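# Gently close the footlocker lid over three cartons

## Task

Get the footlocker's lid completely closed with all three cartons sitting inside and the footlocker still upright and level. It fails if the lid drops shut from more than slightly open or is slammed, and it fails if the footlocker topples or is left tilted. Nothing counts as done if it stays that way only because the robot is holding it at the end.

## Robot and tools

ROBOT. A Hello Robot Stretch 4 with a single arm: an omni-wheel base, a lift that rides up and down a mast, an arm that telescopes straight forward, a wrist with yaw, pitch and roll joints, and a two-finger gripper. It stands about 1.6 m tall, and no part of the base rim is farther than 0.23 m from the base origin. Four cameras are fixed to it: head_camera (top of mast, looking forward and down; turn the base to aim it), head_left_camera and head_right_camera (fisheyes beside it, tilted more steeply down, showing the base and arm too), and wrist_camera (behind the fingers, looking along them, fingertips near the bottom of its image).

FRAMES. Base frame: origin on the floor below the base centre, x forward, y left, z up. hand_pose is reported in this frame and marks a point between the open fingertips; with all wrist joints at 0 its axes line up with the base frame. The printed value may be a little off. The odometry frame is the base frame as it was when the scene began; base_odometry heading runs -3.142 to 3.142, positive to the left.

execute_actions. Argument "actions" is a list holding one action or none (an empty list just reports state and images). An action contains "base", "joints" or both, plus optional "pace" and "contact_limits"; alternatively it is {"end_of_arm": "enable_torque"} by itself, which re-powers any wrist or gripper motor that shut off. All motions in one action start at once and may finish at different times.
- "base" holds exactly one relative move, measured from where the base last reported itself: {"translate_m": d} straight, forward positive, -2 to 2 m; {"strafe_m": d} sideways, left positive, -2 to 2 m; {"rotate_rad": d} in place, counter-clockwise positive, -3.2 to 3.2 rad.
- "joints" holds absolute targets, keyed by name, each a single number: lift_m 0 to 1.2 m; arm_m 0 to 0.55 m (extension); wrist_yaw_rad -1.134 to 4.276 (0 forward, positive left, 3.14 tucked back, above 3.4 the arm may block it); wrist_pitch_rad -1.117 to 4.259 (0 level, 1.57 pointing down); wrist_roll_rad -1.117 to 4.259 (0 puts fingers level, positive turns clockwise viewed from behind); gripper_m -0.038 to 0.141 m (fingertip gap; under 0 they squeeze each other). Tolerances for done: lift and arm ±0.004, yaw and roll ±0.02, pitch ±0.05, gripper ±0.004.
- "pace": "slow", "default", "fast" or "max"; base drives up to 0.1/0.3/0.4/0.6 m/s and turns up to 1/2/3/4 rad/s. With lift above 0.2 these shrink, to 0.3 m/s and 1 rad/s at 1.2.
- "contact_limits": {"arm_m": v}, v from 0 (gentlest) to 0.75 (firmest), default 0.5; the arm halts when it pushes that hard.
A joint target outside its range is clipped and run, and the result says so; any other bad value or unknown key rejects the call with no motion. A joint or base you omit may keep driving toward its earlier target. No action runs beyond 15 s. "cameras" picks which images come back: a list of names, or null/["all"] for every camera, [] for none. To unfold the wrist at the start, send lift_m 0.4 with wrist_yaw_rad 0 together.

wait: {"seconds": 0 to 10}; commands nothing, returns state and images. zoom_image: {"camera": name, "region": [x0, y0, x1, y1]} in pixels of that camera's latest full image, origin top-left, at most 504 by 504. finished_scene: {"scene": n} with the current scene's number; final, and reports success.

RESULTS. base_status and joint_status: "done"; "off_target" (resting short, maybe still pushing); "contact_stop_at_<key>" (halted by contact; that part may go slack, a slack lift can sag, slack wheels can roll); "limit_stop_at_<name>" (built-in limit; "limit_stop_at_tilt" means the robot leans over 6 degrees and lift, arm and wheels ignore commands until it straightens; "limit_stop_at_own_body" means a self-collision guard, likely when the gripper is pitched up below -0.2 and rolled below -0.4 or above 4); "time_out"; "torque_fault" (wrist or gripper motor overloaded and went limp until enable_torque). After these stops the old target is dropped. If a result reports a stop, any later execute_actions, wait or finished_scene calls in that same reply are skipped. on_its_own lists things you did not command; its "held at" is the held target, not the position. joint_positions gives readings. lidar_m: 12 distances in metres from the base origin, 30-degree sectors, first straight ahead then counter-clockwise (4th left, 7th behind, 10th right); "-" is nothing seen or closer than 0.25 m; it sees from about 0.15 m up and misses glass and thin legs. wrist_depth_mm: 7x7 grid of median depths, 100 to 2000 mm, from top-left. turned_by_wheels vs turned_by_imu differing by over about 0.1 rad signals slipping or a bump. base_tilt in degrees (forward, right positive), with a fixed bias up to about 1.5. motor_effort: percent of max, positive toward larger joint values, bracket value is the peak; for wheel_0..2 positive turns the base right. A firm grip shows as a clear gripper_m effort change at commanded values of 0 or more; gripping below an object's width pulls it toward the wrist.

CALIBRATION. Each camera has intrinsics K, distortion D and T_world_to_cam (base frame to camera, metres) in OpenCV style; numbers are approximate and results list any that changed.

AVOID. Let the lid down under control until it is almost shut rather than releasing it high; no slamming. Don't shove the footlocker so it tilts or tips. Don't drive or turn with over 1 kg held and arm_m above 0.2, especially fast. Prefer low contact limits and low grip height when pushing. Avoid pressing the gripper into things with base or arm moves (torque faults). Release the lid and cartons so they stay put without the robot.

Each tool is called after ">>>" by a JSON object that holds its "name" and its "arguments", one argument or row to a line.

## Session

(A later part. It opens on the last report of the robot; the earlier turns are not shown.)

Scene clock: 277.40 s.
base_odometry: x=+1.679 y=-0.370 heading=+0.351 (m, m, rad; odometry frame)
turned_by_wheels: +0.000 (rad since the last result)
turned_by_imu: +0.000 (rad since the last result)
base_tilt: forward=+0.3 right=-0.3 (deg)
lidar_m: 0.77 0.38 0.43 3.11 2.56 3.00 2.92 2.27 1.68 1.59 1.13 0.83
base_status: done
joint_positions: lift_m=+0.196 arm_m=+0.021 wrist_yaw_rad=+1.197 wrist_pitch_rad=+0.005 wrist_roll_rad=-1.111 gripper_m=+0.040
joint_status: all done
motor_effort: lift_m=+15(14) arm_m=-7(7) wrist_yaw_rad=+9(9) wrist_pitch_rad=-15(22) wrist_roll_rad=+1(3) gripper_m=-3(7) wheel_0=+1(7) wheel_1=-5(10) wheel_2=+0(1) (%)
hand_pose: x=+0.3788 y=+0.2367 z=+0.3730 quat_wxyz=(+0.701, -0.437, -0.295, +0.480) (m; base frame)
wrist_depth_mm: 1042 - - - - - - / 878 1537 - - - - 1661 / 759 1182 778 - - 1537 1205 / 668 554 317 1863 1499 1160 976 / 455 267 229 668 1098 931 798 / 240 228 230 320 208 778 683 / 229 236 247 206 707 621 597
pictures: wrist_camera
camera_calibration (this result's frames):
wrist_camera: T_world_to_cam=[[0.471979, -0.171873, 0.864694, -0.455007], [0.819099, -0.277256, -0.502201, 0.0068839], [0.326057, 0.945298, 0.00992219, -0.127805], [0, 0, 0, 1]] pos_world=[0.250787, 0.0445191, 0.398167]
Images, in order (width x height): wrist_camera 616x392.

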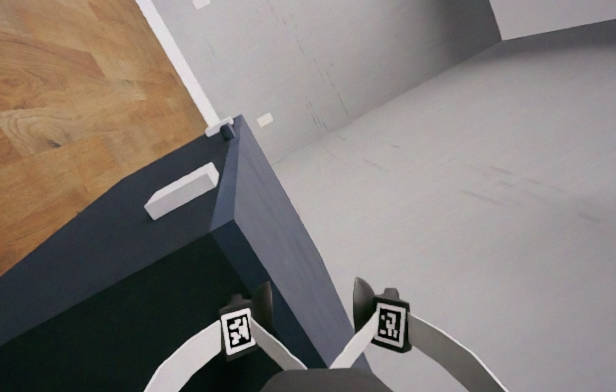

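Shut. Backing clear.

>>> {"name": "execute_actions", "arguments": {
  "actions": [
    {"base":{"strafe_m":-0.06}}
  ],
  "cameras": ["wrist_camera"]
}}

>>> {"name": "finished_scene", "arguments": {
  "scene": 1
}}

Scene clock: 281.13 s.
base_odometry: x=+1.699 y=-0.426 heading=+0.351 (m, m, rad; odometry frame)
turned_by_wheels: +0.000 (rad since the last result)
turned_by_imu: +0.000 (rad since the last result)
base_tilt: forward=+0.2 right=-0.3 (deg)
lidar_m: 0.77 0.45 0.43 3.14 2.64 3.02 2.95 2.17 1.59 1.53 1.14 0.80
base_status: done
joint_positions: lift_m=+0.196 arm_m=+0.021 wrist_yaw_rad=+1.200 wrist_pitch_rad=+0.003 wrist_roll_rad=-1.110 gripper_m=+0.040
joint_status: not commanded
motor_effort: lift_m=+15(15) arm_m=-6(7) wrist_yaw_rad=+1(9) wrist_pitch_rad=-6(13) wrist_roll_rad=+2(2) gripper_m=-5(4) wheel_0=+2(10) wheel_1=-3(10) wheel_2=+0(0) (%)
hand_pose: x=+0.3782 y=+0.2372 z=+0.3737 quat_wxyz=(+0.701, -0.436, -0.297, +0.480) (m; base frame)
wrist_depth_mm: 1060 - - - - - - / 891 1576 - - - - 1661 / 778 1182 866 - - 1537 1255 / 676 580 327 1863 1537 1138 976 / 473 285 289 741 1138 946 798 / 282 290 294 336 207 778 691 / 293 300 193 320 707 627 603
pictures: wrist_camera
camera_calibration (this result's frames):
wrist_camera: T_world_to_cam=[[0.47178, -0.172715, 0.864635, -0.45496], [0.820186, -0.273938, -0.502248, 0.00670006], [0.323602, 0.946112, 0.0124202, -0.128269], [0, 0, 0, 1]] pos_world=[0.250654, 0.0446141, 0.398332]
Images, in order (width x height): wrist_camera 616x392.

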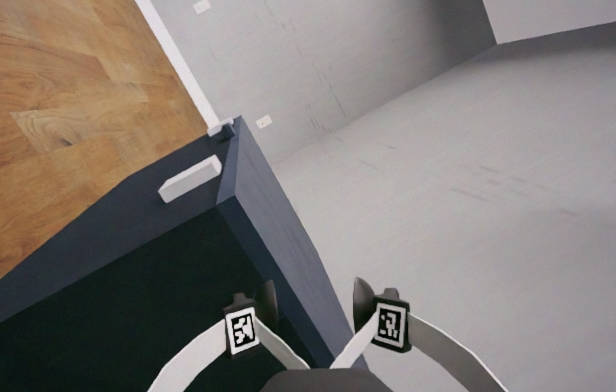

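The scene is finished: the task was done.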